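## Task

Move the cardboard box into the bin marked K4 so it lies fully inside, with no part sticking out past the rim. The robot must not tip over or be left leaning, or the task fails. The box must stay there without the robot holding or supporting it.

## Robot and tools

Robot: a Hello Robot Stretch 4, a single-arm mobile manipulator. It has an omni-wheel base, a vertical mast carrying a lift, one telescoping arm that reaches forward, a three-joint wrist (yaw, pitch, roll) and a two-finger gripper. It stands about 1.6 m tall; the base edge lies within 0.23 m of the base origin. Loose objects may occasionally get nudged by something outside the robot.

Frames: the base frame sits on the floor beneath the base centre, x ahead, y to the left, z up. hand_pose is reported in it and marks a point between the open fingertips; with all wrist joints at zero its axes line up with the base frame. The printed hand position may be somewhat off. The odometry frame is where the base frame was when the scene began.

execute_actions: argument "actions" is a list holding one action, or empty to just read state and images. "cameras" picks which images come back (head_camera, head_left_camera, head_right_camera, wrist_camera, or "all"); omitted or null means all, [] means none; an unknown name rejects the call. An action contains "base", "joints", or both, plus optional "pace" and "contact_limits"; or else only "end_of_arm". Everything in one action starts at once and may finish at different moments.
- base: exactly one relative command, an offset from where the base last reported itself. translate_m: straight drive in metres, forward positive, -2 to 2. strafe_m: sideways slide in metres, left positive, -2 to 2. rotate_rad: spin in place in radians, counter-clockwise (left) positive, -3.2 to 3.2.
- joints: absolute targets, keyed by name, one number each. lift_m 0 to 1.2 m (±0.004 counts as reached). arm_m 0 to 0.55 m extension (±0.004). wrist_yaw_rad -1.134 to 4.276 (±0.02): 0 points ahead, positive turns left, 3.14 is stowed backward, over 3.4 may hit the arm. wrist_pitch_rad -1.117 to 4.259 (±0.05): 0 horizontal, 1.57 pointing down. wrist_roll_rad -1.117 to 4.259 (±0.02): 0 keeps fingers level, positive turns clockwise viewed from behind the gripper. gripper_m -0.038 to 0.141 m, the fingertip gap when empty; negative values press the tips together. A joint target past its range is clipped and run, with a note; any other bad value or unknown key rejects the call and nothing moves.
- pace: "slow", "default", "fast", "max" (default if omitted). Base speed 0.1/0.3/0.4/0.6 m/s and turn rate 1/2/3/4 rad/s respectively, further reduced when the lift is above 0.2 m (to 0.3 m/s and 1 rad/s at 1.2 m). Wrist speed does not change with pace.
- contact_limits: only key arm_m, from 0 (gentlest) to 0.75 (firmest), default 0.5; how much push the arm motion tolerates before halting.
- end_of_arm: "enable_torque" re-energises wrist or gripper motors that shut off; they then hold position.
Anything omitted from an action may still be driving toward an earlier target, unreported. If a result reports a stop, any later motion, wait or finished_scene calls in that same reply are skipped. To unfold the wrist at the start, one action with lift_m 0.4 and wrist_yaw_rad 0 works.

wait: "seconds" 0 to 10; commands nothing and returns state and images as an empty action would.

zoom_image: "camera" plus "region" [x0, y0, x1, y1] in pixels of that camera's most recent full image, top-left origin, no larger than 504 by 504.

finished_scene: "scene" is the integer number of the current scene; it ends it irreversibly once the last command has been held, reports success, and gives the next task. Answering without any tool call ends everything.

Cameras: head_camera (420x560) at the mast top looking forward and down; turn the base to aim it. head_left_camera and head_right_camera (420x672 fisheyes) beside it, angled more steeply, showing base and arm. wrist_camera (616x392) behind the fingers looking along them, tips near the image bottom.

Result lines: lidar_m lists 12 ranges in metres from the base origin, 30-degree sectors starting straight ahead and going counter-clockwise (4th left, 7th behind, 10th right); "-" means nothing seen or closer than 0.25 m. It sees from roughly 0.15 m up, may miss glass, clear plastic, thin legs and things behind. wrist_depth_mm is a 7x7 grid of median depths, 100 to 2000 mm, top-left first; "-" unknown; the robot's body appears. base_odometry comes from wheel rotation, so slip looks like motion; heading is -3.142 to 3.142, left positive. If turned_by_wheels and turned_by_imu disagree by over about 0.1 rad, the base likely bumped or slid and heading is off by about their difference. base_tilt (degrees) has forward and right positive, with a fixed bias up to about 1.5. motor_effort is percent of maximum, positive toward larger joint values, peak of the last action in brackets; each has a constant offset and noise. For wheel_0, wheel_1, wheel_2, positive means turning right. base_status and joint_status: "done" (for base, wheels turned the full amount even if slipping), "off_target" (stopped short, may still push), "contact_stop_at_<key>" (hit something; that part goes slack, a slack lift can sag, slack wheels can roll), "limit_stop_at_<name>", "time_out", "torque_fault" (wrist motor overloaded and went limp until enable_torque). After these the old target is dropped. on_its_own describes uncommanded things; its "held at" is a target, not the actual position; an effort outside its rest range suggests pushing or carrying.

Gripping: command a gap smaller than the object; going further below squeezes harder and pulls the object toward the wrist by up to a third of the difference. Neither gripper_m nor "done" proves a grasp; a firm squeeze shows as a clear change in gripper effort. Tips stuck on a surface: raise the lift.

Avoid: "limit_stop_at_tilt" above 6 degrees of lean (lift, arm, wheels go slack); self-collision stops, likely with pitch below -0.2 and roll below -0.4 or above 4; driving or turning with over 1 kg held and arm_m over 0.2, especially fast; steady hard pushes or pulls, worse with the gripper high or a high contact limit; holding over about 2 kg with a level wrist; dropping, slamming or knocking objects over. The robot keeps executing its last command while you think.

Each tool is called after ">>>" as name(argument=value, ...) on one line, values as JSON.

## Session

>>> execute_actions(actions=[])

Scene clock: 0.00 s.
base_odometry: x=+0.000 y=+0.000 heading=+0.000 (m, m, rad; odometry frame)
turned_by_wheels: +0.000 (rad since the last result)
turned_by_imu: +0.000 (rad since the last result)
base_tilt: forward=-0.2 right=-0.2 (deg)
lidar_m: 2.18 1.06 0.88 0.86 0.89 0.70 0.71 0.80 0.81 0.77 0.88 1.36
base_status: not commanded
joint_positions: lift_m=+0.137 arm_m=+0.000 wrist_yaw_rad=+3.137 wrist_pitch_rad=-0.013 wrist_roll_rad=-0.005 gripper_m=+0.057
joint_status: not commanded
motor_effort: lift_m=+18 arm_m=+0 wrist_yaw_rad=-1 wrist_pitch_rad=-6 wrist_roll_rad=-1 gripper_m=-2 wheel_0=+0 wheel_1=+0 wheel_2=+0 (%)
hand_pose: x=-0.1174 y=+0.0888 z=+0.3192 quat_wxyz=(+0.002, +0.006, -0.002, +1.000) (m; base frame)
wrist_depth_mm: - 135 854 866 854 809 809 / - 119 147 1138 1098 1042 1008 / - 121 160 1576 1618 1537 1255 / 135 137 1281 1661 1618 1618 1281 / 1098 1366 1576 1618 1537 1537 1308 / 946 1042 195 1182 200 1182 1138 / 723 723 820 121 798 820 831
pictures: head_camera, head_left_camera, head_right_camera, wrist_camera
Images, in order (width x height): head_camera 420x560, head_left_camera 420x672, head_right_camera 420x672, wrist_camera 616x392.

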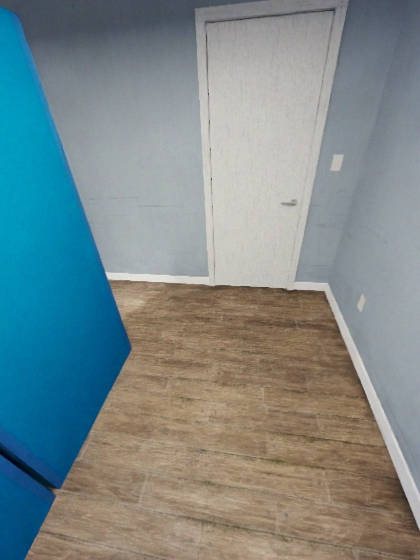

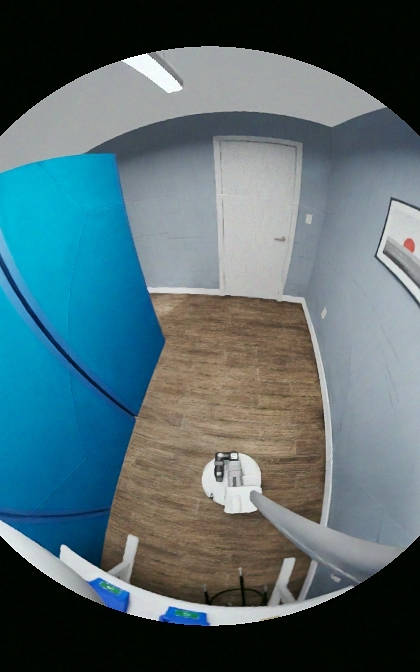

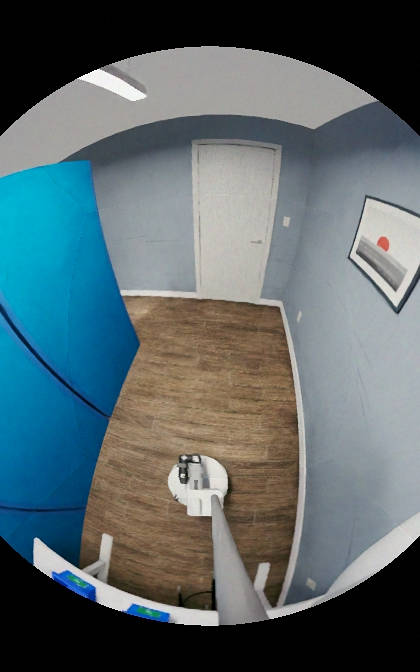

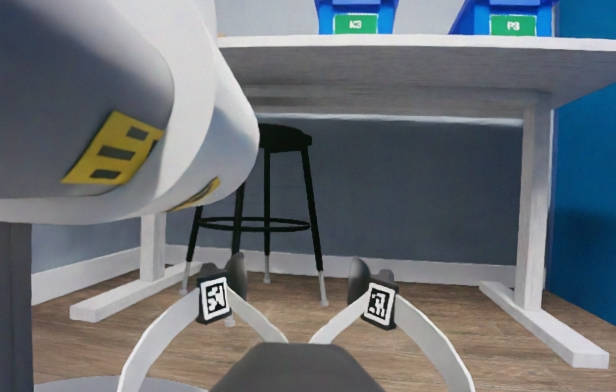

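>>> execute_actions(actions=[{"base":{"rotate_rad":-2.85},"joints":{"lift_m":0.98,"wrist_yaw_rad":0,"wrist_pitch_rad":0.6,"gripper_m":0.14},"pace":"fast"}])

Scene clock: 8.07 s.
base_odometry: x=+0.000 y=+0.000 heading=-2.850 (m, m, rad; odometry frame)
turned_by_wheels: -2.850 (rad since the last result)
turned_by_imu: -2.817 (rad since the last result)
base_tilt: forward=-0.2 right=-0.2 (deg)
lidar_m: 0.73 0.86 0.79 0.82 1.07 2.17 1.37 0.94 0.87 0.89 0.73 0.72
base_status: done
joint_positions: lift_m=+0.160 arm_m=+0.000 wrist_yaw_rad=+2.775 wrist_pitch_rad=+0.352 wrist_roll_rad=-0.005 gripper_m=+0.140
joint_status: lift_m limit_stop_at_own_body (moved +0.023 of +0.843); wrist_yaw_rad limit_stop_at_own_body (moved -0.362 of -3.137); wrist_pitch_rad limit_stop_at_own_body (moved +0.365 of +0.613); the others done
on_its_own: wrist_yaw_rad is held at +2.775, not at your +0.000, since a limit_stop_at_own_body; wrist_pitch_rad is held at +0.350, not at your +0.600, since a limit_stop_at_own_body; lift_m is slack since a limit_stop_at_own_body (your +0.980 is given up); arm_m is slack since a limit_stop_at_own_body
motor_effort: lift_m=+18(23) arm_m=+0(0) wrist_yaw_rad=+0(7) wrist_pitch_rad=-6(4) wrist_roll_rad=-1(1) gripper_m=-1(4) wheel_0=+1(6) wheel_1=+0(11) wheel_2=+0(8) (%)
hand_pose: x=-0.0509 y=+0.1786 z=+0.2391 quat_wxyz=(+0.179, -0.173, +0.030, +0.968) (m; base frame)
wrist_depth_mm: - - - - - 1661 1098 / - - - - - 1708 1078 / 1255 1430 1537 1618 1661 1499 1098 / 904 931 946 991 1025 1060 991 / 283 303 707 723 732 759 768 / 224 209 217 250 530 564 591 / 187 189 199 119 473 477 484
pictures: head_camera, head_left_camera, head_right_camera, wrist_camera
Images, in order (width x height): head_camera 420x560, head_left_camera 420x672, head_right_camera 420x672, wrist_camera 616x392.

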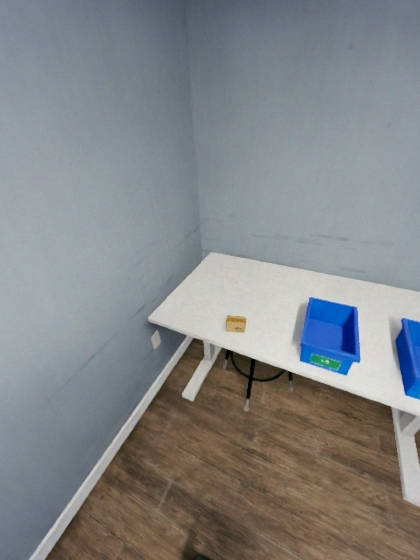

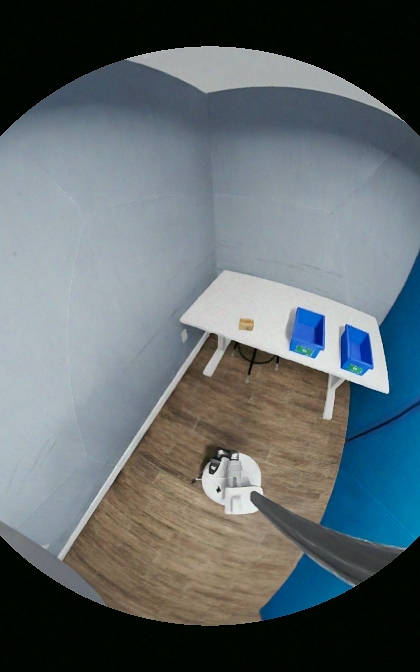

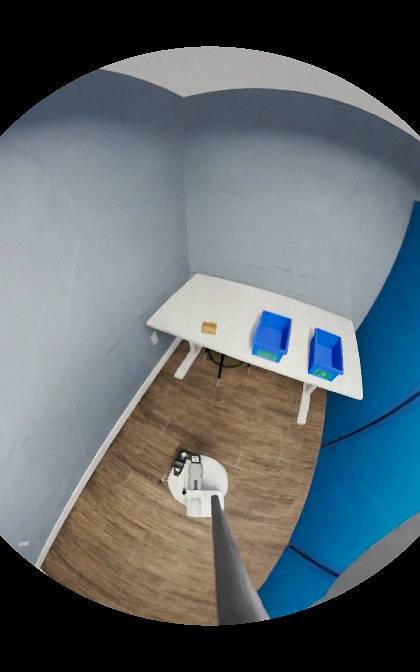

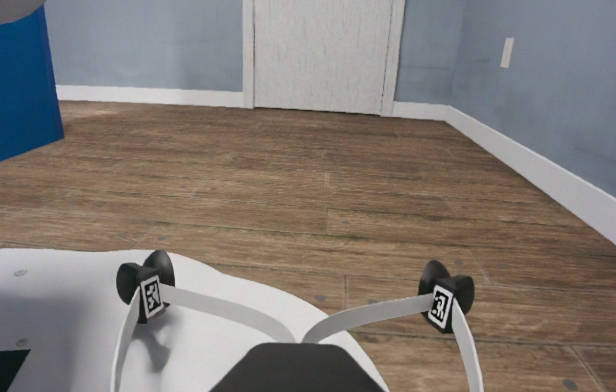

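>>> execute_actions(actions=[{"joints":{"lift_m":0.98,"wrist_yaw_rad":0},"pace":"fast"}], cameras=[])

>>> execute_actions(actions=[{"joints":{"arm_m":0.35,"wrist_pitch_rad":1.0},"pace":"fast"}], cameras=["wrist_camera","head_right_camera"])

Scene clock: 16.03 s.
base_odometry: x=+0.000 y=+0.000 heading=-2.850 (m, m, rad; odometry frame)
turned_by_wheels: +0.000 (rad since the last result)
turned_by_imu: -0.001 (rad since the last result)
base_tilt: forward=-0.2 right=-0.2 (deg)
lidar_m: 0.71 0.87 0.80 0.81 1.04 2.19 1.37 0.91 0.86 0.88 0.78 0.71
base_status: not commanded
joint_positions: lift_m=+0.980 arm_m=+0.000 wrist_yaw_rad=+0.000 wrist_pitch_rad=+0.352 wrist_roll_rad=-0.005 gripper_m=+0.140
joint_status: all done
on_its_own: wrist_pitch_rad is held at +0.350, not at your +0.600, since a limit_stop_at_own_body; arm_m is slack since a limit_stop_at_own_body
motor_effort: lift_m=+21(22) arm_m=+0(0) wrist_yaw_rad=-2(6) wrist_pitch_rad=-5(6) wrist_roll_rad=-1(1) gripper_m=-2(1) wheel_0=+1(1) wheel_1=+1(0) wheel_2=+0(0) (%)
hand_pose: x=+0.4415 y=-0.0873 z=+1.0585 quat_wxyz=(+0.985, -0.002, +0.175, +0.001) (m; base frame)
wrist_depth_mm: 723 904 1160 1308 1182 1042 976 / 750 917 1255 1366 1205 1098 1025 / 750 960 1281 1430 1308 1138 1042 / 778 991 1182 1205 1281 1182 1138 / 798 917 891 917 946 788 904 / 842 931 750 715 668 530 647 / 866 1098 1366 119 621 559 521
pictures: none
No camera images: the call's "cameras" was empty. Leave "cameras" out to get every camera's image.

Scene clock: 17.83 s.
base_odometry: x=+0.000 y=+0.000 heading=-2.850 (m, m, rad; odometry frame)
turned_by_wheels: +0.000 (rad since the last result)
turned_by_imu: +0.000 (rad since the last result)
base_tilt: forward=-0.2 right=-0.2 (deg)
lidar_m: 0.76 0.86 0.79 0.81 1.08 2.17 1.38 0.93 0.85 0.89 0.75 0.71
base_status: not commanded
joint_positions: lift_m=+0.980 arm_m=+0.348 wrist_yaw_rad=+0.000 wrist_pitch_rad=+1.001 wrist_roll_rad=-0.005 gripper_m=+0.140
joint_status: all done
motor_effort: lift_m=+21(21) arm_m=+9(8) wrist_yaw_rad=-1(1) wrist_pitch_rad=-3(5) wrist_roll_rad=-1(1) gripper_m=+0(0) wheel_0=+1(1) wheel_1=+1(0) wheel_2=+0(0) (%)
hand_pose: x=+0.6750 y=-0.0874 z=+0.9151 quat_wxyz=(+0.877, -0.002, +0.480, +0.001) (m; base frame)
wrist_depth_mm: 640 634 634 654 661 676 691 / 564 564 574 574 597 597 621 / 691 525 521 466 535 539 535 / 778 1008 484 480 484 492 449 / 842 1042 1160 455 449 452 384 / 946 1060 1098 1118 430 404 377 / 976 1008 1025 120 1060 1042 392
pictures: head_right_camera, wrist_camera
Images, in order (width x height): head_right_camera 420x672, wrist_camera 616x392.

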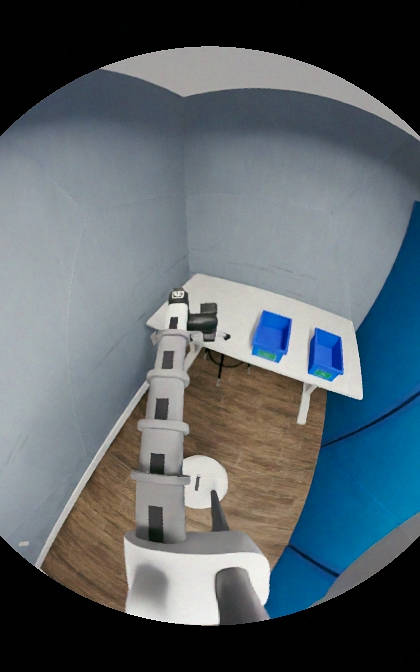

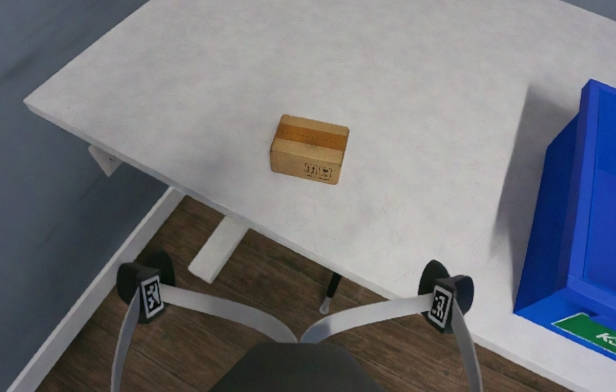

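>>> execute_actions(actions=[{"base":{"translate_m":0.1},"joints":{"arm_m":0.49,"wrist_yaw_rad":-0.12,"lift_m":0.89},"pace":"fast"}], cameras=["wrist_camera"])

Scene clock: 35.03 s.
base_odometry: x=-0.096 y=-0.029 heading=-2.850 (m, m, rad; odometry frame)
turned_by_wheels: +0.000 (rad since the last result)
turned_by_imu: -0.001 (rad since the last result)
base_tilt: forward=-0.2 right=-0.2 (deg)
lidar_m: 0.64 0.81 0.74 0.79 1.03 2.28 1.45 0.99 0.90 0.93 0.67 0.60
base_status: done
joint_positions: lift_m=+0.890 arm_m=+0.488 wrist_yaw_rad=-0.120 wrist_pitch_rad=+1.001 wrist_roll_rad=-0.005 gripper_m=+0.140
joint_status: all done
motor_effort: lift_m=+16(19) arm_m=+9(7) wrist_yaw_rad=-2(3) wrist_pitch_rad=-4(5) wrist_roll_rad=-1(1) gripper_m=+1(1) wheel_0=+0(5) wheel_1=-1(5) wheel_2=+2(10) (%)
hand_pose: x=+0.8034 y=-0.1054 z=+0.8255 quat_wxyz=(+0.876, +0.027, +0.479, -0.051) (m; base frame)
wrist_depth_mm: 512 492 500 508 517 525 544 / 439 439 445 455 462 473 480 / 397 402 404 410 415 424 430 / 362 364 368 375 379 382 387 / 330 336 340 343 347 353 357 / 306 301 271 270 314 319 327 / 289 289 293 120 301 301 304
pictures: wrist_camera
Images, in order (width x height): wrist_camera 616x392.

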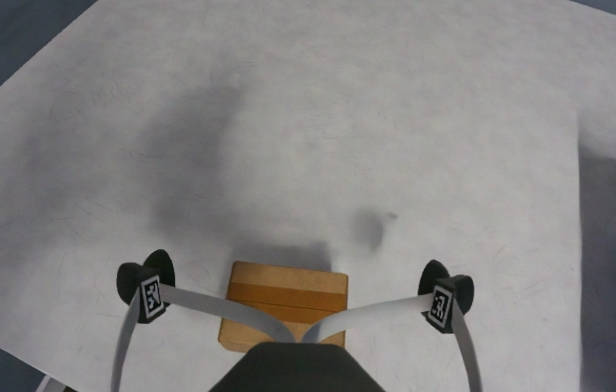

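>>> execute_actions(actions=[{"base":{"strafe_m":0.009},"joints":{"arm_m":0.493,"lift_m":0.805}}], cameras=["wrist_camera"])

>>> execute_actions(actions=[{"joints":{"gripper_m":0.045}}], cameras=["wrist_camera"])

Scene clock: 41.70 s.
base_odometry: x=-0.093 y=-0.038 heading=-2.850 (m, m, rad; odometry frame)
turned_by_wheels: +0.000 (rad since the last result)
turned_by_imu: -0.001 (rad since the last result)
base_tilt: forward=-0.1 right=-0.2 (deg)
lidar_m: 0.64 0.79 0.73 0.75 1.01 2.28 1.47 0.99 0.93 0.94 0.67 0.62
base_status: done
joint_positions: lift_m=+0.805 arm_m=+0.491 wrist_yaw_rad=-0.120 wrist_pitch_rad=+1.001 wrist_roll_rad=-0.005 gripper_m=+0.140
joint_status: all done
motor_effort: lift_m=+15(15) arm_m=+9(10) wrist_yaw_rad=-2(1) wrist_pitch_rad=-3(3) wrist_roll_rad=-1(1) gripper_m=-2(0) wheel_0=+2(7) wheel_1=+0(6) wheel_2=+0(1) (%)
hand_pose: x=+0.8063 y=-0.1054 z=+0.7405 quat_wxyz=(+0.876, +0.027, +0.479, -0.051) (m; base frame)
wrist_depth_mm: 359 362 368 375 377 387 397 / 320 325 330 336 338 347 355 / 291 294 297 303 309 310 317 / 265 270 274 276 279 282 287 / 243 247 241 200 249 259 263 / 226 222 188 185 195 236 240 / 211 213 217 119 220 222 224
pictures: wrist_camera
Images, in order (width x height): wrist_camera 616x392.

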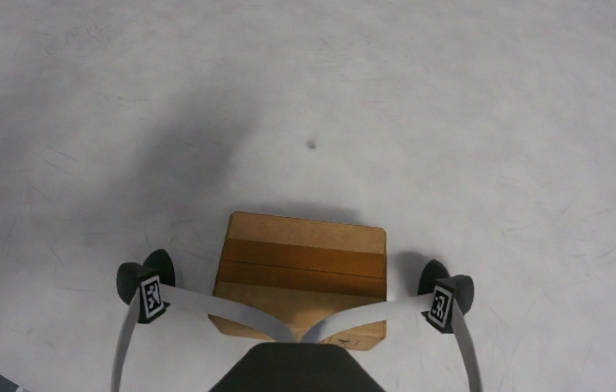

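Scene clock: 43.67 s.
base_odometry: x=-0.093 y=-0.038 heading=-2.850 (m, m, rad; odometry frame)
turned_by_wheels: +0.000 (rad since the last result)
turned_by_imu: +0.000 (rad since the last result)
base_tilt: forward=-0.2 right=-0.2 (deg)
lidar_m: 0.65 0.81 0.72 0.76 1.01 2.28 1.44 1.00 0.90 0.95 0.68 0.60
base_status: not commanded
joint_positions: lift_m=+0.805 arm_m=+0.491 wrist_yaw_rad=-0.120 wrist_pitch_rad=+1.001 wrist_roll_rad=-0.005 gripper_m=+0.045
joint_status: all done
motor_effort: lift_m=+15(15) arm_m=+9(9) wrist_yaw_rad=-1(1) wrist_pitch_rad=-4(12) wrist_roll_rad=-1(0) gripper_m=-21(24) wheel_0=+2(2) wheel_1=+0(0) wheel_2=+0(0) (%)
hand_pose: x=+0.8063 y=-0.1054 z=+0.7405 quat_wxyz=(+0.876, +0.027, +0.479, -0.051) (m; base frame)
wrist_depth_mm: 357 359 366 375 377 387 397 / 322 327 329 334 340 343 353 / 290 293 297 303 307 312 314 / 267 267 272 276 279 282 286 / 245 247 194 192 251 258 262 / 226 220 178 177 184 239 240 / 211 213 211 139 219 220 224
pictures: wrist_camera
Images, in order (width x height): wrist_camera 616x392.

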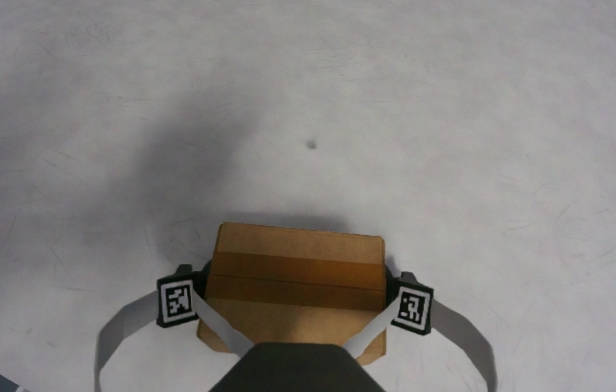

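>>> execute_actions(actions=[{"joints":{"lift_m":0.9},"pace":"fast"}], cameras=[])

>>> execute_actions(actions=[{"joints":{"arm_m":0.0,"wrist_yaw_rad":-0.5,"wrist_pitch_rad":0.6},"pace":"fast"}], cameras=["wrist_camera","head_camera"])

Scene clock: 49.47 s.
base_odometry: x=-0.093 y=-0.038 heading=-2.850 (m, m, rad; odometry frame)
turned_by_wheels: +0.000 (rad since the last result)
turned_by_imu: -0.001 (rad since the last result)
base_tilt: forward=-0.1 right=-0.2 (deg)
lidar_m: 0.66 0.76 0.71 0.76 1.01 2.26 1.44 0.98 0.92 0.94 0.68 0.61
base_status: not commanded
joint_positions: lift_m=+0.900 arm_m=+0.491 wrist_yaw_rad=-0.120 wrist_pitch_rad=+1.002 wrist_roll_rad=-0.005 gripper_m=+0.045
joint_status: all done
motor_effort: lift_m=+21(22) arm_m=+9(9) wrist_yaw_rad=-1(1) wrist_pitch_rad=-5(5) wrist_roll_rad=-1(1) gripper_m=-19(20) wheel_0=+2(2) wheel_1=+0(0) wheel_2=+0(0) (%)
hand_pose: x=+0.8062 y=-0.1054 z=+0.8349 quat_wxyz=(+0.876, +0.027, +0.479, -0.051) (m; base frame)
wrist_depth_mm: 539 500 517 521 535 539 559 / 452 459 462 466 477 488 500 / 407 407 418 424 427 436 445 / 368 373 379 384 392 394 399 / 342 345 194 193 353 364 366 / 315 306 178 178 183 334 338 / 298 300 297 138 306 309 314
pictures: none
No camera images: the call's "cameras" was empty. Leave "cameras" out to get every camera's image.

Scene clock: 51.57 s.
base_odometry: x=-0.093 y=-0.038 heading=-2.850 (m, m, rad; odometry frame)
turned_by_wheels: +0.000 (rad since the last result)
turned_by_imu: +0.000 (rad since the last result)
base_tilt: forward=-0.2 right=-0.2 (deg)
lidar_m: 0.65 0.80 0.73 0.75 1.01 2.28 1.47 0.99 0.90 0.94 0.67 0.63
base_status: not commanded
joint_positions: lift_m=+0.900 arm_m=+0.002 wrist_yaw_rad=-0.500 wrist_pitch_rad=+0.603 wrist_roll_rad=-0.005 gripper_m=+0.045
joint_status: all done
motor_effort: lift_m=+21(21) arm_m=-9(8) wrist_yaw_rad=-1(9) wrist_pitch_rad=-9(12) wrist_roll_rad=-1(1) gripper_m=-22(21) wheel_0=+2(2) wheel_1=-1(0) wheel_2=+0(0) (%)
hand_pose: x=+0.3391 y=-0.1907 z=+0.9144 quat_wxyz=(+0.925, +0.071, +0.288, -0.236) (m; base frame)
wrist_depth_mm: 1098 1118 1138 1118 1138 1138 1182 / 960 976 991 878 1008 1078 1182 / 723 732 741 778 615 732 676 / 574 591 615 580 574 640 591 / 1138 1138 195 192 569 1138 1138 / 1205 1138 179 178 183 1281 1205 / 1078 1078 1078 138 1160 1138 1160
pictures: head_camera, wrist_camera
Images, in order (width x height): head_camera 420x560, wrist_camera 616x392.

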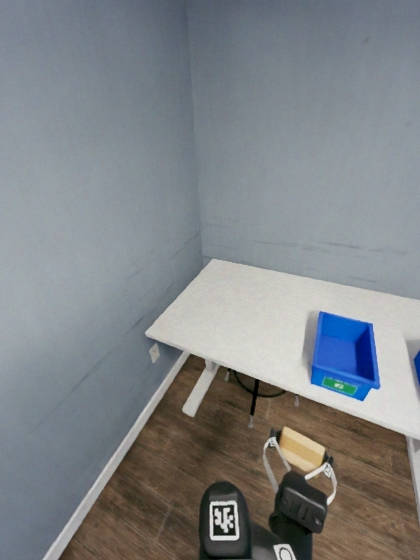

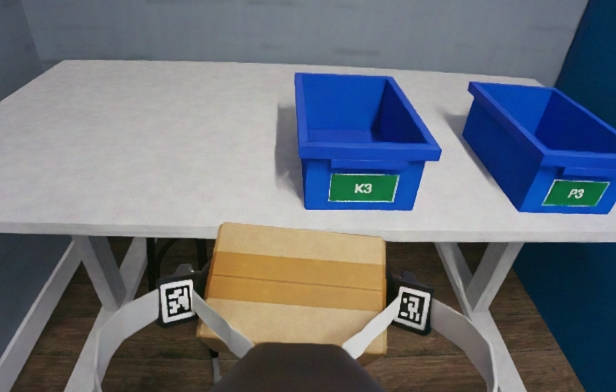

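>>> execute_actions(actions=[{"base":{"rotate_rad":-2.04},"joints":{"wrist_yaw_rad":0,"wrist_pitch_rad":0.1}}], cameras=["head_left_camera"])

>>> execute_actions(actions=[{"base":{"strafe_m":-1.8},"pace":"fast"}])

Scene clock: 60.47 s.
base_odometry: x=-0.093 y=-0.038 heading=+1.394 (m, m, rad; odometry frame)
turned_by_wheels: -2.040 (rad since the last result)
turned_by_imu: -2.017 (rad since the last result)
base_tilt: forward=-0.2 right=-0.2 (deg)
lidar_m: 0.89 0.94 0.68 0.61 0.65 0.80 0.76 0.79 1.01 2.24 1.37 0.97
base_status: done
joint_positions: lift_m=+0.900 arm_m=+0.002 wrist_yaw_rad=+0.000 wrist_pitch_rad=+0.104 wrist_roll_rad=-0.005 gripper_m=+0.045
joint_status: all done
motor_effort: lift_m=+21(21) arm_m=-9(9) wrist_yaw_rad=-1(6) wrist_pitch_rad=-10(16) wrist_roll_rad=-1(1) gripper_m=-21(20) wheel_0=+1(6) wheel_1=-1(8) wheel_2=-1(6) (%)
hand_pose: x=+0.4594 y=-0.0875 z=+1.0482 quat_wxyz=(+0.999, -0.002, +0.052, +0.000) (m; base frame)
wrist_depth_mm: 661 668 676 691 699 699 699 / 668 676 683 691 699 707 723 / 683 691 699 707 715 723 741 / 707 715 723 732 741 732 750 / 732 732 194 192 741 750 759 / 741 732 178 178 183 768 778 / 750 768 768 139 788 798 788
pictures: head_left_camera
Images, in order (width x height): head_left_camera 420x672.

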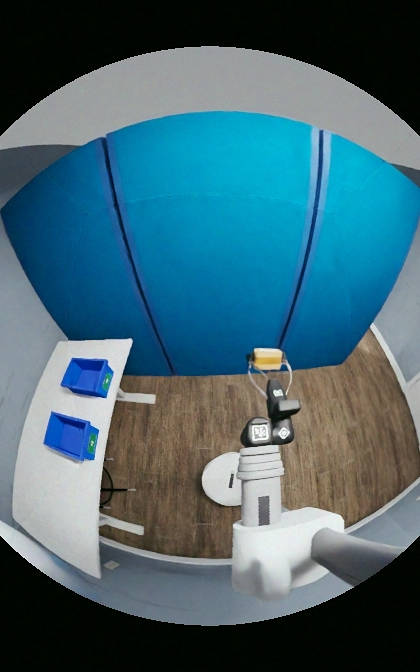

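Scene clock: 66.40 s.
base_odometry: x=+1.679 y=-0.355 heading=+1.394 (m, m, rad; odometry frame)
turned_by_wheels: +0.000 (rad since the last result)
turned_by_imu: +0.006 (rad since the last result)
base_tilt: forward=-0.2 right=-0.2 (deg)
lidar_m: 1.92 1.04 1.39 2.41 1.00 0.75 0.72 0.71 0.49 0.46 0.51 0.70
base_status: done
joint_positions: lift_m=+0.900 arm_m=+0.002 wrist_yaw_rad=+0.000 wrist_pitch_rad=+0.104 wrist_roll_rad=-0.005 gripper_m=+0.045
joint_status: not commanded
motor_effort: lift_m=+21(21) arm_m=-9(9) wrist_yaw_rad=-1(0) wrist_pitch_rad=-10(10) wrist_roll_rad=-1(1) gripper_m=-20(20) wheel_0=+1(11) wheel_1=+2(10) wheel_2=-1(0) (%)
hand_pose: x=+0.4594 y=-0.0874 z=+1.0482 quat_wxyz=(+0.999, -0.002, +0.052, +0.000) (m; base frame)
wrist_depth_mm: 768 1118 - - 1708 878 621 / 778 - - - 1618 878 609 / 768 1205 - - 1661 866 609 / 768 1205 - - 1618 878 603 / 798 1205 194 192 1182 854 597 / 809 946 179 177 184 788 603 / 798 1229 1756 138 1205 723 591
pictures: head_camera, head_left_camera, head_right_camera, wrist_camera
Images, in order (width x height): head_camera 420x560, head_left_camera 420x672, head_right_camera 420x672, wrist_camera 616x392.

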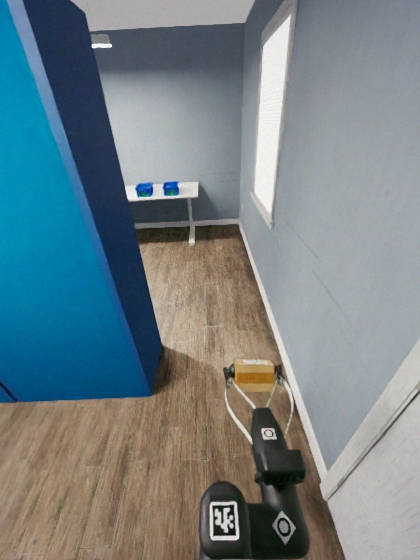

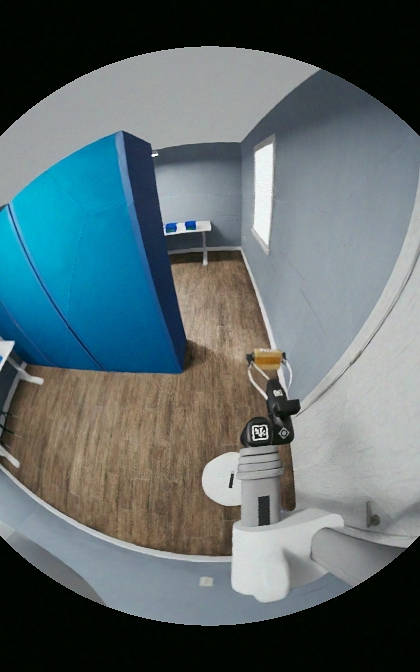

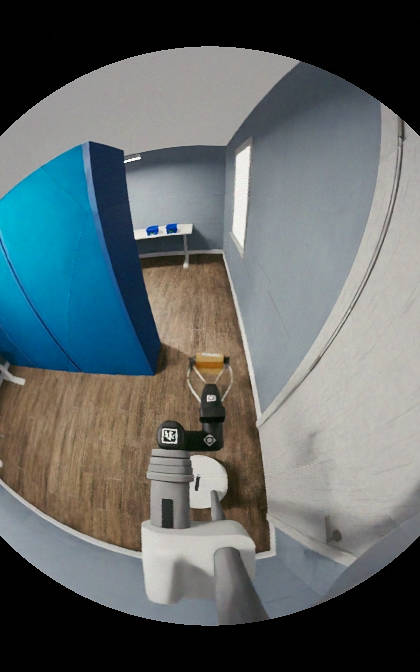

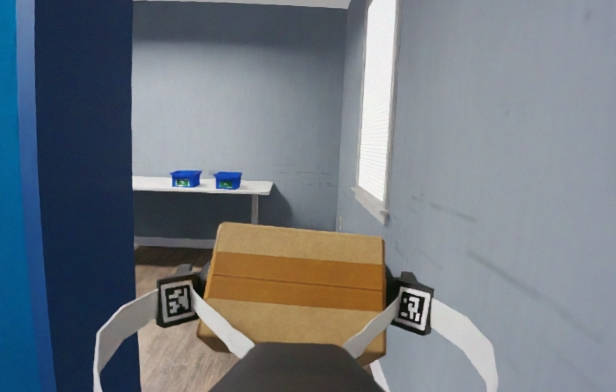

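>>> execute_actions(actions=[{"base":{"translate_m":2.0},"pace":"fast"}], cameras=["wrist_camera","head_left_camera"])

>>> zoom_image(camera="wrist_camera", region=[0, 140, 300, 260])

Scene clock: 76.70 s.
base_odometry: x=+2.031 y=+1.614 heading=+1.394 (m, m, rad; odometry frame)
turned_by_wheels: +0.000 (rad since the last result)
turned_by_imu: -0.007 (rad since the last result)
base_tilt: forward=-0.2 right=-0.2 (deg)
lidar_m: 1.23 1.25 1.73 2.31 0.79 0.69 2.05 0.71 0.49 0.43 0.45 0.61
base_status: done
joint_positions: lift_m=+0.900 arm_m=+0.002 wrist_yaw_rad=+0.000 wrist_pitch_rad=+0.103 wrist_roll_rad=-0.005 gripper_m=+0.045
joint_status: not commanded
motor_effort: lift_m=+21(21) arm_m=-9(9) wrist_yaw_rad=-1(0) wrist_pitch_rad=-10(10) wrist_roll_rad=-1(1) gripper_m=-18(20) wheel_0=-1(6) wheel_1=-1(6) wheel_2=+2(10) (%)
hand_pose: x=+0.4594 y=-0.0874 z=+1.0482 quat_wxyz=(+0.999, -0.002, +0.052, +0.000) (m; base frame)
wrist_depth_mm: 1708 1661 1708 1708 1537 798 554 / 1661 1708 1708 1708 1537 809 539 / 1708 1756 1756 1808 1537 798 544 / 1756 1863 1808 1808 1464 798 554 / 1098 1138 193 193 1098 788 549 / 1863 1008 179 177 183 683 554 / 1808 1756 1464 138 1138 654 517
pictures: head_left_camera, wrist_camera
Images, in order (width x height): head_left_camera 420x672, wrist_camera 616x392.

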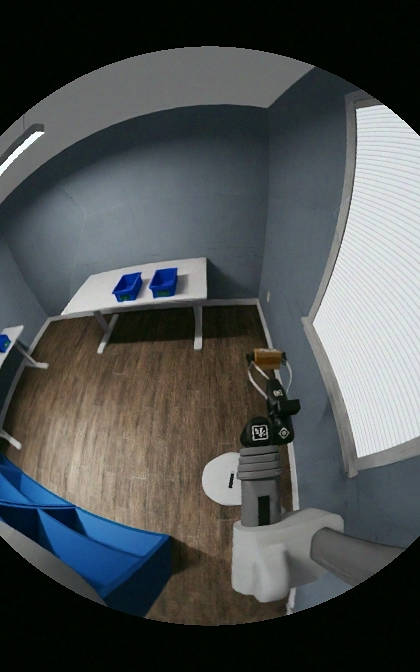

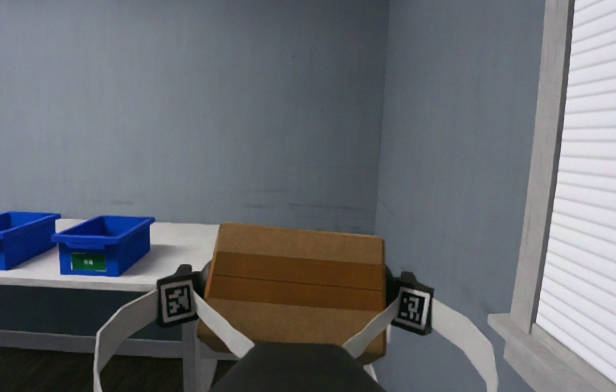

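Region (0, 140, 300, 260) of wrist_camera's 616x392 image, scaled by 1.680; it fills the top 202 rows of this view, and the rest is white.

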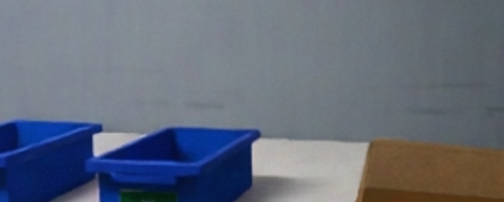

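>>> execute_actions(actions=[{"base":{"strafe_m":0.66},"joints":{"wrist_pitch_rad":0.4},"pace":"fast"}], cameras=["wrist_camera","head_left_camera"])

Scene clock: 83.37 s.
base_odometry: x=+1.381 y=+1.730 heading=+1.394 (m, m, rad; odometry frame)
turned_by_wheels: +0.000 (rad since the last result)
turned_by_imu: -0.003 (rad since the last result)
base_tilt: forward=-0.2 right=-0.2 (deg)
lidar_m: 1.18 1.23 1.87 1.78 0.80 0.56 0.53 0.55 1.17 1.08 1.12 1.26
base_status: done
joint_positions: lift_m=+0.900 arm_m=+0.002 wrist_yaw_rad=+0.000 wrist_pitch_rad=+0.403 wrist_roll_rad=-0.005 gripper_m=+0.045
joint_status: all done
motor_effort: lift_m=+20(21) arm_m=-9(9) wrist_yaw_rad=-1(1) wrist_pitch_rad=-8(9) wrist_roll_rad=-1(1) gripper_m=-22(21) wheel_0=+2(8) wheel_1=-3(10) wheel_2=+1(1) (%)
hand_pose: x=+0.4379 y=-0.0874 z=+0.9649 quat_wxyz=(+0.980, -0.002, +0.200, +0.001) (m; base frame)
wrist_depth_mm: 1576 1576 1618 1618 1661 1576 1464 / 1661 1708 1661 1708 1756 1756 1499 / 1182 1229 1060 1078 1537 1863 1464 / 1863 1863 1921 - 1983 1921 1464 / 1756 1863 193 191 1983 1863 1430 / 1464 1464 179 177 183 1661 1366 / 1255 1308 1281 138 1366 1336 1336
pictures: head_left_camera, wrist_camera
Images, in order (width x height): head_left_camera 420x672, wrist_camera 616x392.

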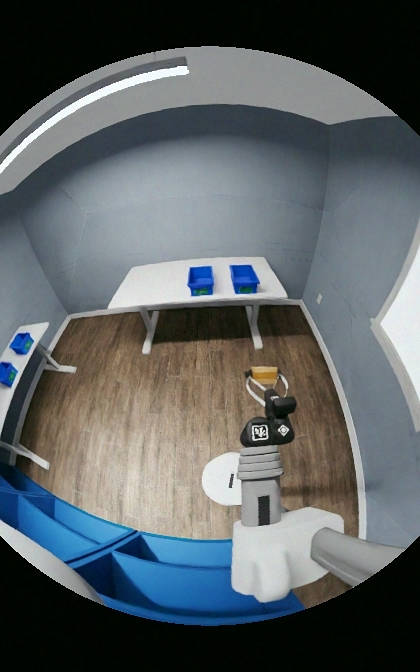

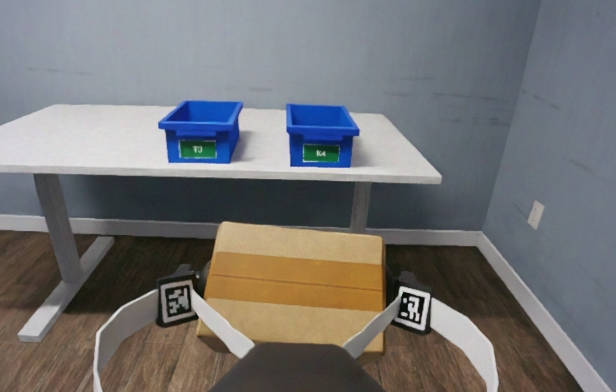

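>>> execute_actions(actions=[{"base":{"strafe_m":-0.042},"joints":{"lift_m":1.0,"wrist_pitch_rad":0.7},"pace":"fast"}], cameras=["wrist_camera"])

>>> zoom_image(camera="wrist_camera", region=[200, 0, 400, 140])

>>> execute_actions(actions=[{"base":{"translate_m":0.62},"joints":{"arm_m":0.45,"wrist_pitch_rad":1.0},"pace":"fast"}], cameras=["wrist_camera","head_right_camera"])

Scene clock: 91.93 s.
base_odometry: x=+1.422 y=+1.723 heading=+1.394 (m, m, rad; odometry frame)
turned_by_wheels: +0.000 (rad since the last result)
turned_by_imu: -0.001 (rad since the last result)
base_tilt: forward=-0.1 right=-0.1 (deg)
lidar_m: 1.18 1.23 1.93 1.86 0.80 0.55 0.52 0.57 1.12 1.05 1.08 1.26
base_status: done
joint_positions: lift_m=+1.000 arm_m=+0.002 wrist_yaw_rad=+0.000 wrist_pitch_rad=+0.702 wrist_roll_rad=-0.005 gripper_m=+0.045
joint_status: all done
motor_effort: lift_m=+21(23) arm_m=-9(9) wrist_yaw_rad=-1(1) wrist_pitch_rad=-7(8) wrist_roll_rad=+0(0) gripper_m=-22(19) wheel_0=-2(8) wheel_1=+1(9) wheel_2=+1(0) (%)
hand_pose: x=+0.3927 y=-0.0874 z=+0.9916 quat_wxyz=(+0.939, -0.002, +0.344, +0.001) (m; base frame)
wrist_depth_mm: 1229 1160 1160 1160 1576 1661 1397 / 1060 1098 1098 1078 1464 1808 1397 / 1921 - 1921 - - - 1430 / 1661 1708 1661 1708 1808 1708 1397 / 1430 1464 194 192 1499 1499 1397 / 1229 1205 179 178 184 1366 1308 / 1138 1138 1138 138 1182 1182 1229
pictures: wrist_camera
Images, in order (width x height): wrist_camera 616x392.

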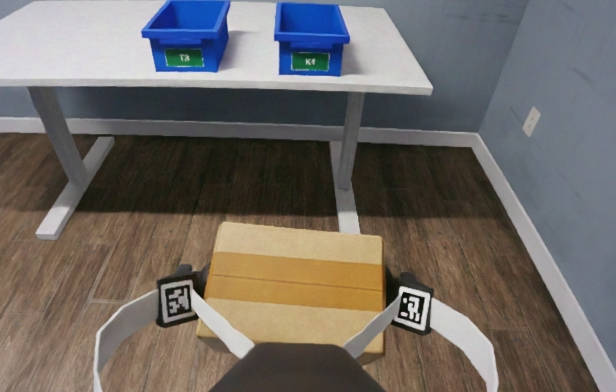

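Region (200, 0, 400, 140) of wrist_camera's 616x392 image, scaled by 2.520; it fills the top 353 rows of this view, and the rest is white.

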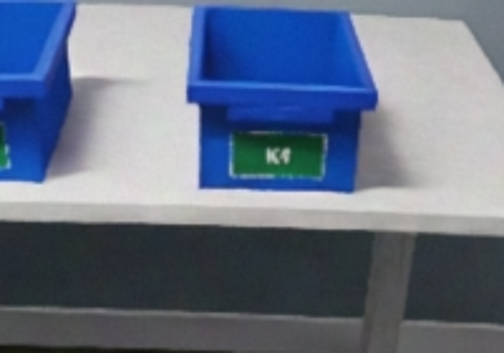

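Scene clock: 95.13 s.
base_odometry: x=+1.531 y=+2.333 heading=+1.394 (m, m, rad; odometry frame)
turned_by_wheels: +0.000 (rad since the last result)
turned_by_imu: -0.002 (rad since the last result)
base_tilt: forward=-0.2 right=-0.2 (deg)
lidar_m: 0.57 0.59 0.82 1.84 1.73 1.24 1.14 1.57 1.07 1.02 1.10 0.61
base_status: done
joint_positions: lift_m=+1.000 arm_m=+0.448 wrist_yaw_rad=+0.000 wrist_pitch_rad=+1.002 wrist_roll_rad=-0.005 gripper_m=+0.045
joint_status: all done
motor_effort: lift_m=+21(21) arm_m=+9(18) wrist_yaw_rad=-2(0) wrist_pitch_rad=-5(5) wrist_roll_rad=-1(1) gripper_m=-19(22) wheel_0=+0(4) wheel_1=+0(6) wheel_2=+1(10) (%)
hand_pose: x=+0.7749 y=-0.0874 z=+0.9350 quat_wxyz=(+0.877, -0.002, +0.480, +0.001) (m; base frame)
wrist_depth_mm: 647 661 668 683 683 759 788 / 585 585 597 615 621 647 891 / 525 535 544 549 564 564 1098 / 392 488 394 418 436 512 1229 / 375 452 193 191 338 466 492 / 382 402 178 178 184 436 439 / 377 387 285 139 297 402 407
pictures: head_right_camera, wrist_camera
Images, in order (width x height): head_right_camera 420x672, wrist_camera 616x392.

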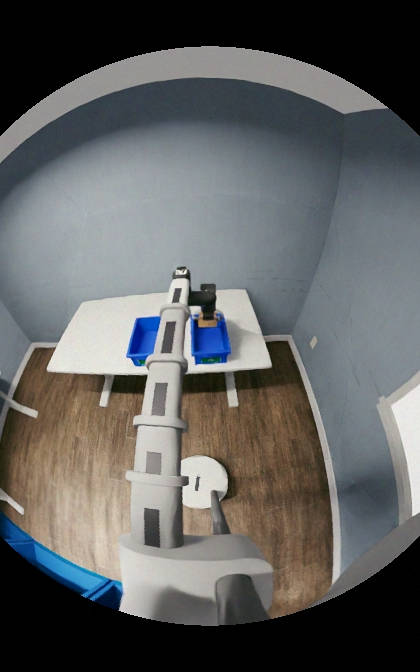

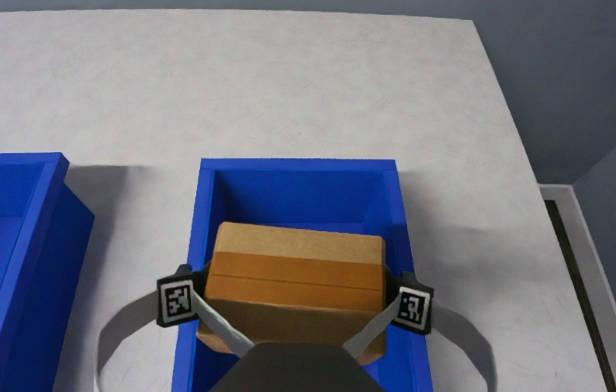

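>>> zoom_image(camera="head_right_camera", region=[185, 340, 245, 375])

>>> execute_actions(actions=[{"joints":{"lift_m":0.85}}], cameras=["wrist_camera"])

Region (185, 340, 245, 375) of head_right_camera's 420x672 image, scaled by 8.400, with more detail than that image has; it fills the top 294 rows of this view, and the rest is white.

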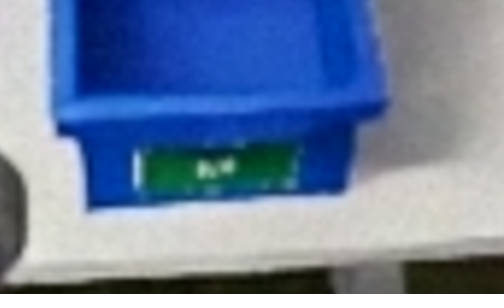

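Scene clock: 103.83 s.
base_odometry: x=+1.531 y=+2.333 heading=+1.394 (m, m, rad; odometry frame)
turned_by_wheels: +0.000 (rad since the last result)
turned_by_imu: -0.001 (rad since the last result)
base_tilt: forward=-0.2 right=-0.2 (deg)
lidar_m: 0.57 0.59 0.81 1.86 1.77 1.23 1.14 1.57 1.07 1.01 1.10 0.61
base_status: not commanded
joint_positions: lift_m=+0.850 arm_m=+0.448 wrist_yaw_rad=+0.000 wrist_pitch_rad=+1.002 wrist_roll_rad=-0.005 gripper_m=+0.045
joint_status: all done
motor_effort: lift_m=+15(20) arm_m=+8(9) wrist_yaw_rad=-2(1) wrist_pitch_rad=-5(5) wrist_roll_rad=+0(1) gripper_m=-22(20) wheel_0=-1(1) wheel_1=-1(0) wheel_2=+1(1) (%)
hand_pose: x=+0.7749 y=-0.0874 z=+0.7854 quat_wxyz=(+0.877, -0.002, +0.480, +0.001) (m; base frame)
wrist_depth_mm: 424 427 439 445 452 459 492 / 382 377 274 277 270 407 418 / 343 228 320 338 310 357 375 / 317 205 315 322 315 208 338 / 290 186 194 193 245 193 309 / 268 160 178 177 183 168 285 / 249 168 249 139 254 157 208
pictures: wrist_camera
Images, in order (width x height): wrist_camera 616x392.

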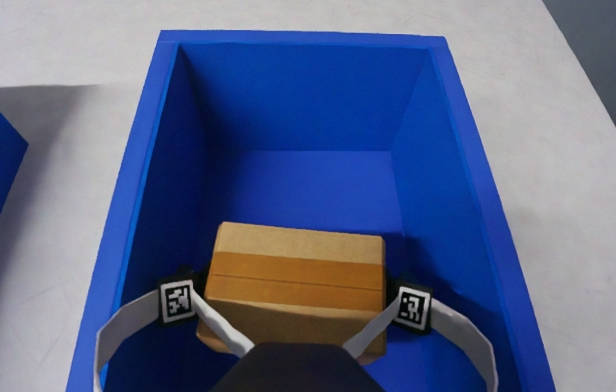

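>>> execute_actions(actions=[{"joints":{"lift_m":0.823}}], cameras=[])

>>> execute_actions(actions=[{"joints":{"gripper_m":0.105}}], cameras=["wrist_camera"])

>>> execute_actions(actions=[{"joints":{"lift_m":0.95},"pace":"fast"}], cameras=[])

>>> execute_actions(actions=[{"joints":{"arm_m":0.15},"pace":"fast"}], cameras=["wrist_camera"])

Scene clock: 112.43 s.
base_odometry: x=+1.531 y=+2.333 heading=+1.394 (m, m, rad; odometry frame)
turned_by_wheels: +0.000 (rad since the last result)
turned_by_imu: -0.001 (rad since the last result)
base_tilt: forward=-0.2 right=-0.2 (deg)
lidar_m: 0.57 0.58 0.84 1.84 1.75 1.21 1.15 1.57 1.10 1.03 1.11 0.63
base_status: not commanded
joint_positions: lift_m=+0.823 arm_m=+0.448 wrist_yaw_rad=+0.000 wrist_pitch_rad=+1.002 wrist_roll_rad=-0.005 gripper_m=+0.045
joint_status: all done
motor_effort: lift_m=+16(15) arm_m=+9(9) wrist_yaw_rad=-1(1) wrist_pitch_rad=-5(5) wrist_roll_rad=-1(1) gripper_m=-19(21) wheel_0=-1(0) wheel_1=+0(0) wheel_2=+1(1) (%)
hand_pose: x=+0.7749 y=-0.0874 z=+0.7584 quat_wxyz=(+0.877, -0.002, +0.480, +0.001) (m; base frame)
wrist_depth_mm: 387 297 234 236 236 404 430 / 347 203 273 277 268 224 379 / 312 185 306 314 312 193 340 / 285 172 289 291 290 180 307 / 257 171 193 192 246 180 154 / 131 157 178 178 183 168 141 / 121 167 225 138 233 156 -
pictures: none
No camera images: the call's "cameras" was empty. Leave "cameras" out to get every camera's image.

Scene clock: 113.87 s.
base_odometry: x=+1.531 y=+2.333 heading=+1.394 (m, m, rad; odometry frame)
turned_by_wheels: +0.000 (rad since the last result)
turned_by_imu: +0.000 (rad since the last result)
base_tilt: forward=-0.2 right=-0.2 (deg)
lidar_m: 0.57 0.59 0.81 1.86 1.73 1.21 1.15 1.58 1.08 1.03 1.11 0.62
base_status: not commanded
joint_positions: lift_m=+0.823 arm_m=+0.448 wrist_yaw_rad=+0.000 wrist_pitch_rad=+1.002 wrist_roll_rad=-0.005 gripper_m=+0.105
joint_status: all done
motor_effort: lift_m=+16(16) arm_m=+9(9) wrist_yaw_rad=+0(0) wrist_pitch_rad=-5(5) wrist_roll_rad=-1(1) gripper_m=+0(18) wheel_0=-1(1) wheel_1=-1(1) wheel_2=+1(1) (%)
hand_pose: x=+0.7748 y=-0.0875 z=+0.7584 quat_wxyz=(+0.877, -0.002, +0.480, +0.001) (m; base frame)
wrist_depth_mm: 384 236 235 236 238 413 430 / 345 198 272 277 271 213 379 / 314 182 307 317 314 196 340 / 279 182 289 293 285 171 307 / 145 182 218 216 255 171 277 / 131 167 196 200 197 169 139 / 122 154 229 119 235 149 -
pictures: wrist_camera
Images, in order (width x height): wrist_camera 616x392.

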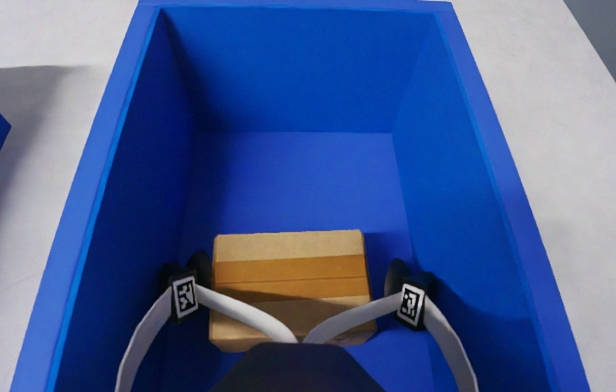

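Scene clock: 115.17 s.
base_odometry: x=+1.531 y=+2.333 heading=+1.394 (m, m, rad; odometry frame)
turned_by_wheels: +0.000 (rad since the last result)
turned_by_imu: +0.000 (rad since the last result)
base_tilt: forward=-0.2 right=-0.2 (deg)
lidar_m: 0.57 0.61 0.82 1.85 1.72 1.20 1.15 1.59 1.09 1.01 1.13 0.60
base_status: not commanded
joint_positions: lift_m=+0.950 arm_m=+0.448 wrist_yaw_rad=+0.000 wrist_pitch_rad=+1.001 wrist_roll_rad=-0.005 gripper_m=+0.105
joint_status: all done
motor_effort: lift_m=+21(23) arm_m=+9(9) wrist_yaw_rad=+0(0) wrist_pitch_rad=-4(5) wrist_roll_rad=-1(1) gripper_m=+0(0) wheel_0=-1(1) wheel_1=+0(0) wheel_2=+1(1) (%)
hand_pose: x=+0.7749 y=-0.0875 z=+0.8850 quat_wxyz=(+0.877, -0.002, +0.480, +0.001) (m; base frame)
wrist_depth_mm: 580 580 591 603 615 634 778 / 521 521 530 539 544 559 917 / 466 473 345 349 477 504 1042 / 377 436 377 418 384 455 469 / 375 397 392 402 357 415 421 / 362 362 307 325 203 387 389 / 338 243 309 119 310 355 362
pictures: none
No camera images: the call's "cameras" was empty. Leave "cameras" out to get every camera's image.

Scene clock: 116.87 s.
base_odometry: x=+1.531 y=+2.333 heading=+1.394 (m, m, rad; odometry frame)
turned_by_wheels: +0.000 (rad since the last result)
turned_by_imu: +0.000 (rad since the last result)
base_tilt: forward=-0.2 right=-0.2 (deg)
lidar_m: 0.59 0.60 0.79 1.84 1.74 1.23 1.14 1.60 1.10 1.03 1.10 0.59
base_status: not commanded
joint_positions: lift_m=+0.950 arm_m=+0.152 wrist_yaw_rad=+0.000 wrist_pitch_rad=+1.001 wrist_roll_rad=-0.005 gripper_m=+0.105
joint_status: all done
motor_effort: lift_m=+21(21) arm_m=-9(9) wrist_yaw_rad=-1(0) wrist_pitch_rad=-4(5) wrist_roll_rad=-1(1) gripper_m=+0(1) wheel_0=-1(1) wheel_1=-1(1) wheel_2=+1(1) (%)
hand_pose: x=+0.4780 y=-0.0874 z=+0.8850 quat_wxyz=(+0.877, -0.002, +0.480, +0.001) (m; base frame)
wrist_depth_mm: 549 539 564 569 569 634 1098 / 404 500 521 469 517 564 1255 / 384 466 387 353 410 508 1255 / 427 436 439 439 449 459 473 / 1138 1160 1138 1182 1182 1229 1229 / 1060 1042 1060 1078 202 1118 1118 / 991 991 1025 119 1025 1025 1042
pictures: wrist_camera
Images, in order (width x height): wrist_camera 616x392.

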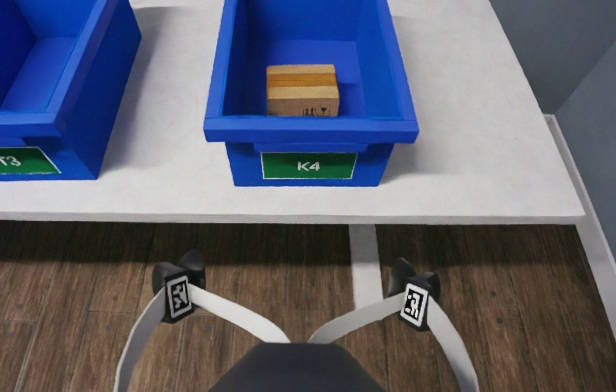

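>>> finished_scene(scene=2)

The scene is finished: the task was done.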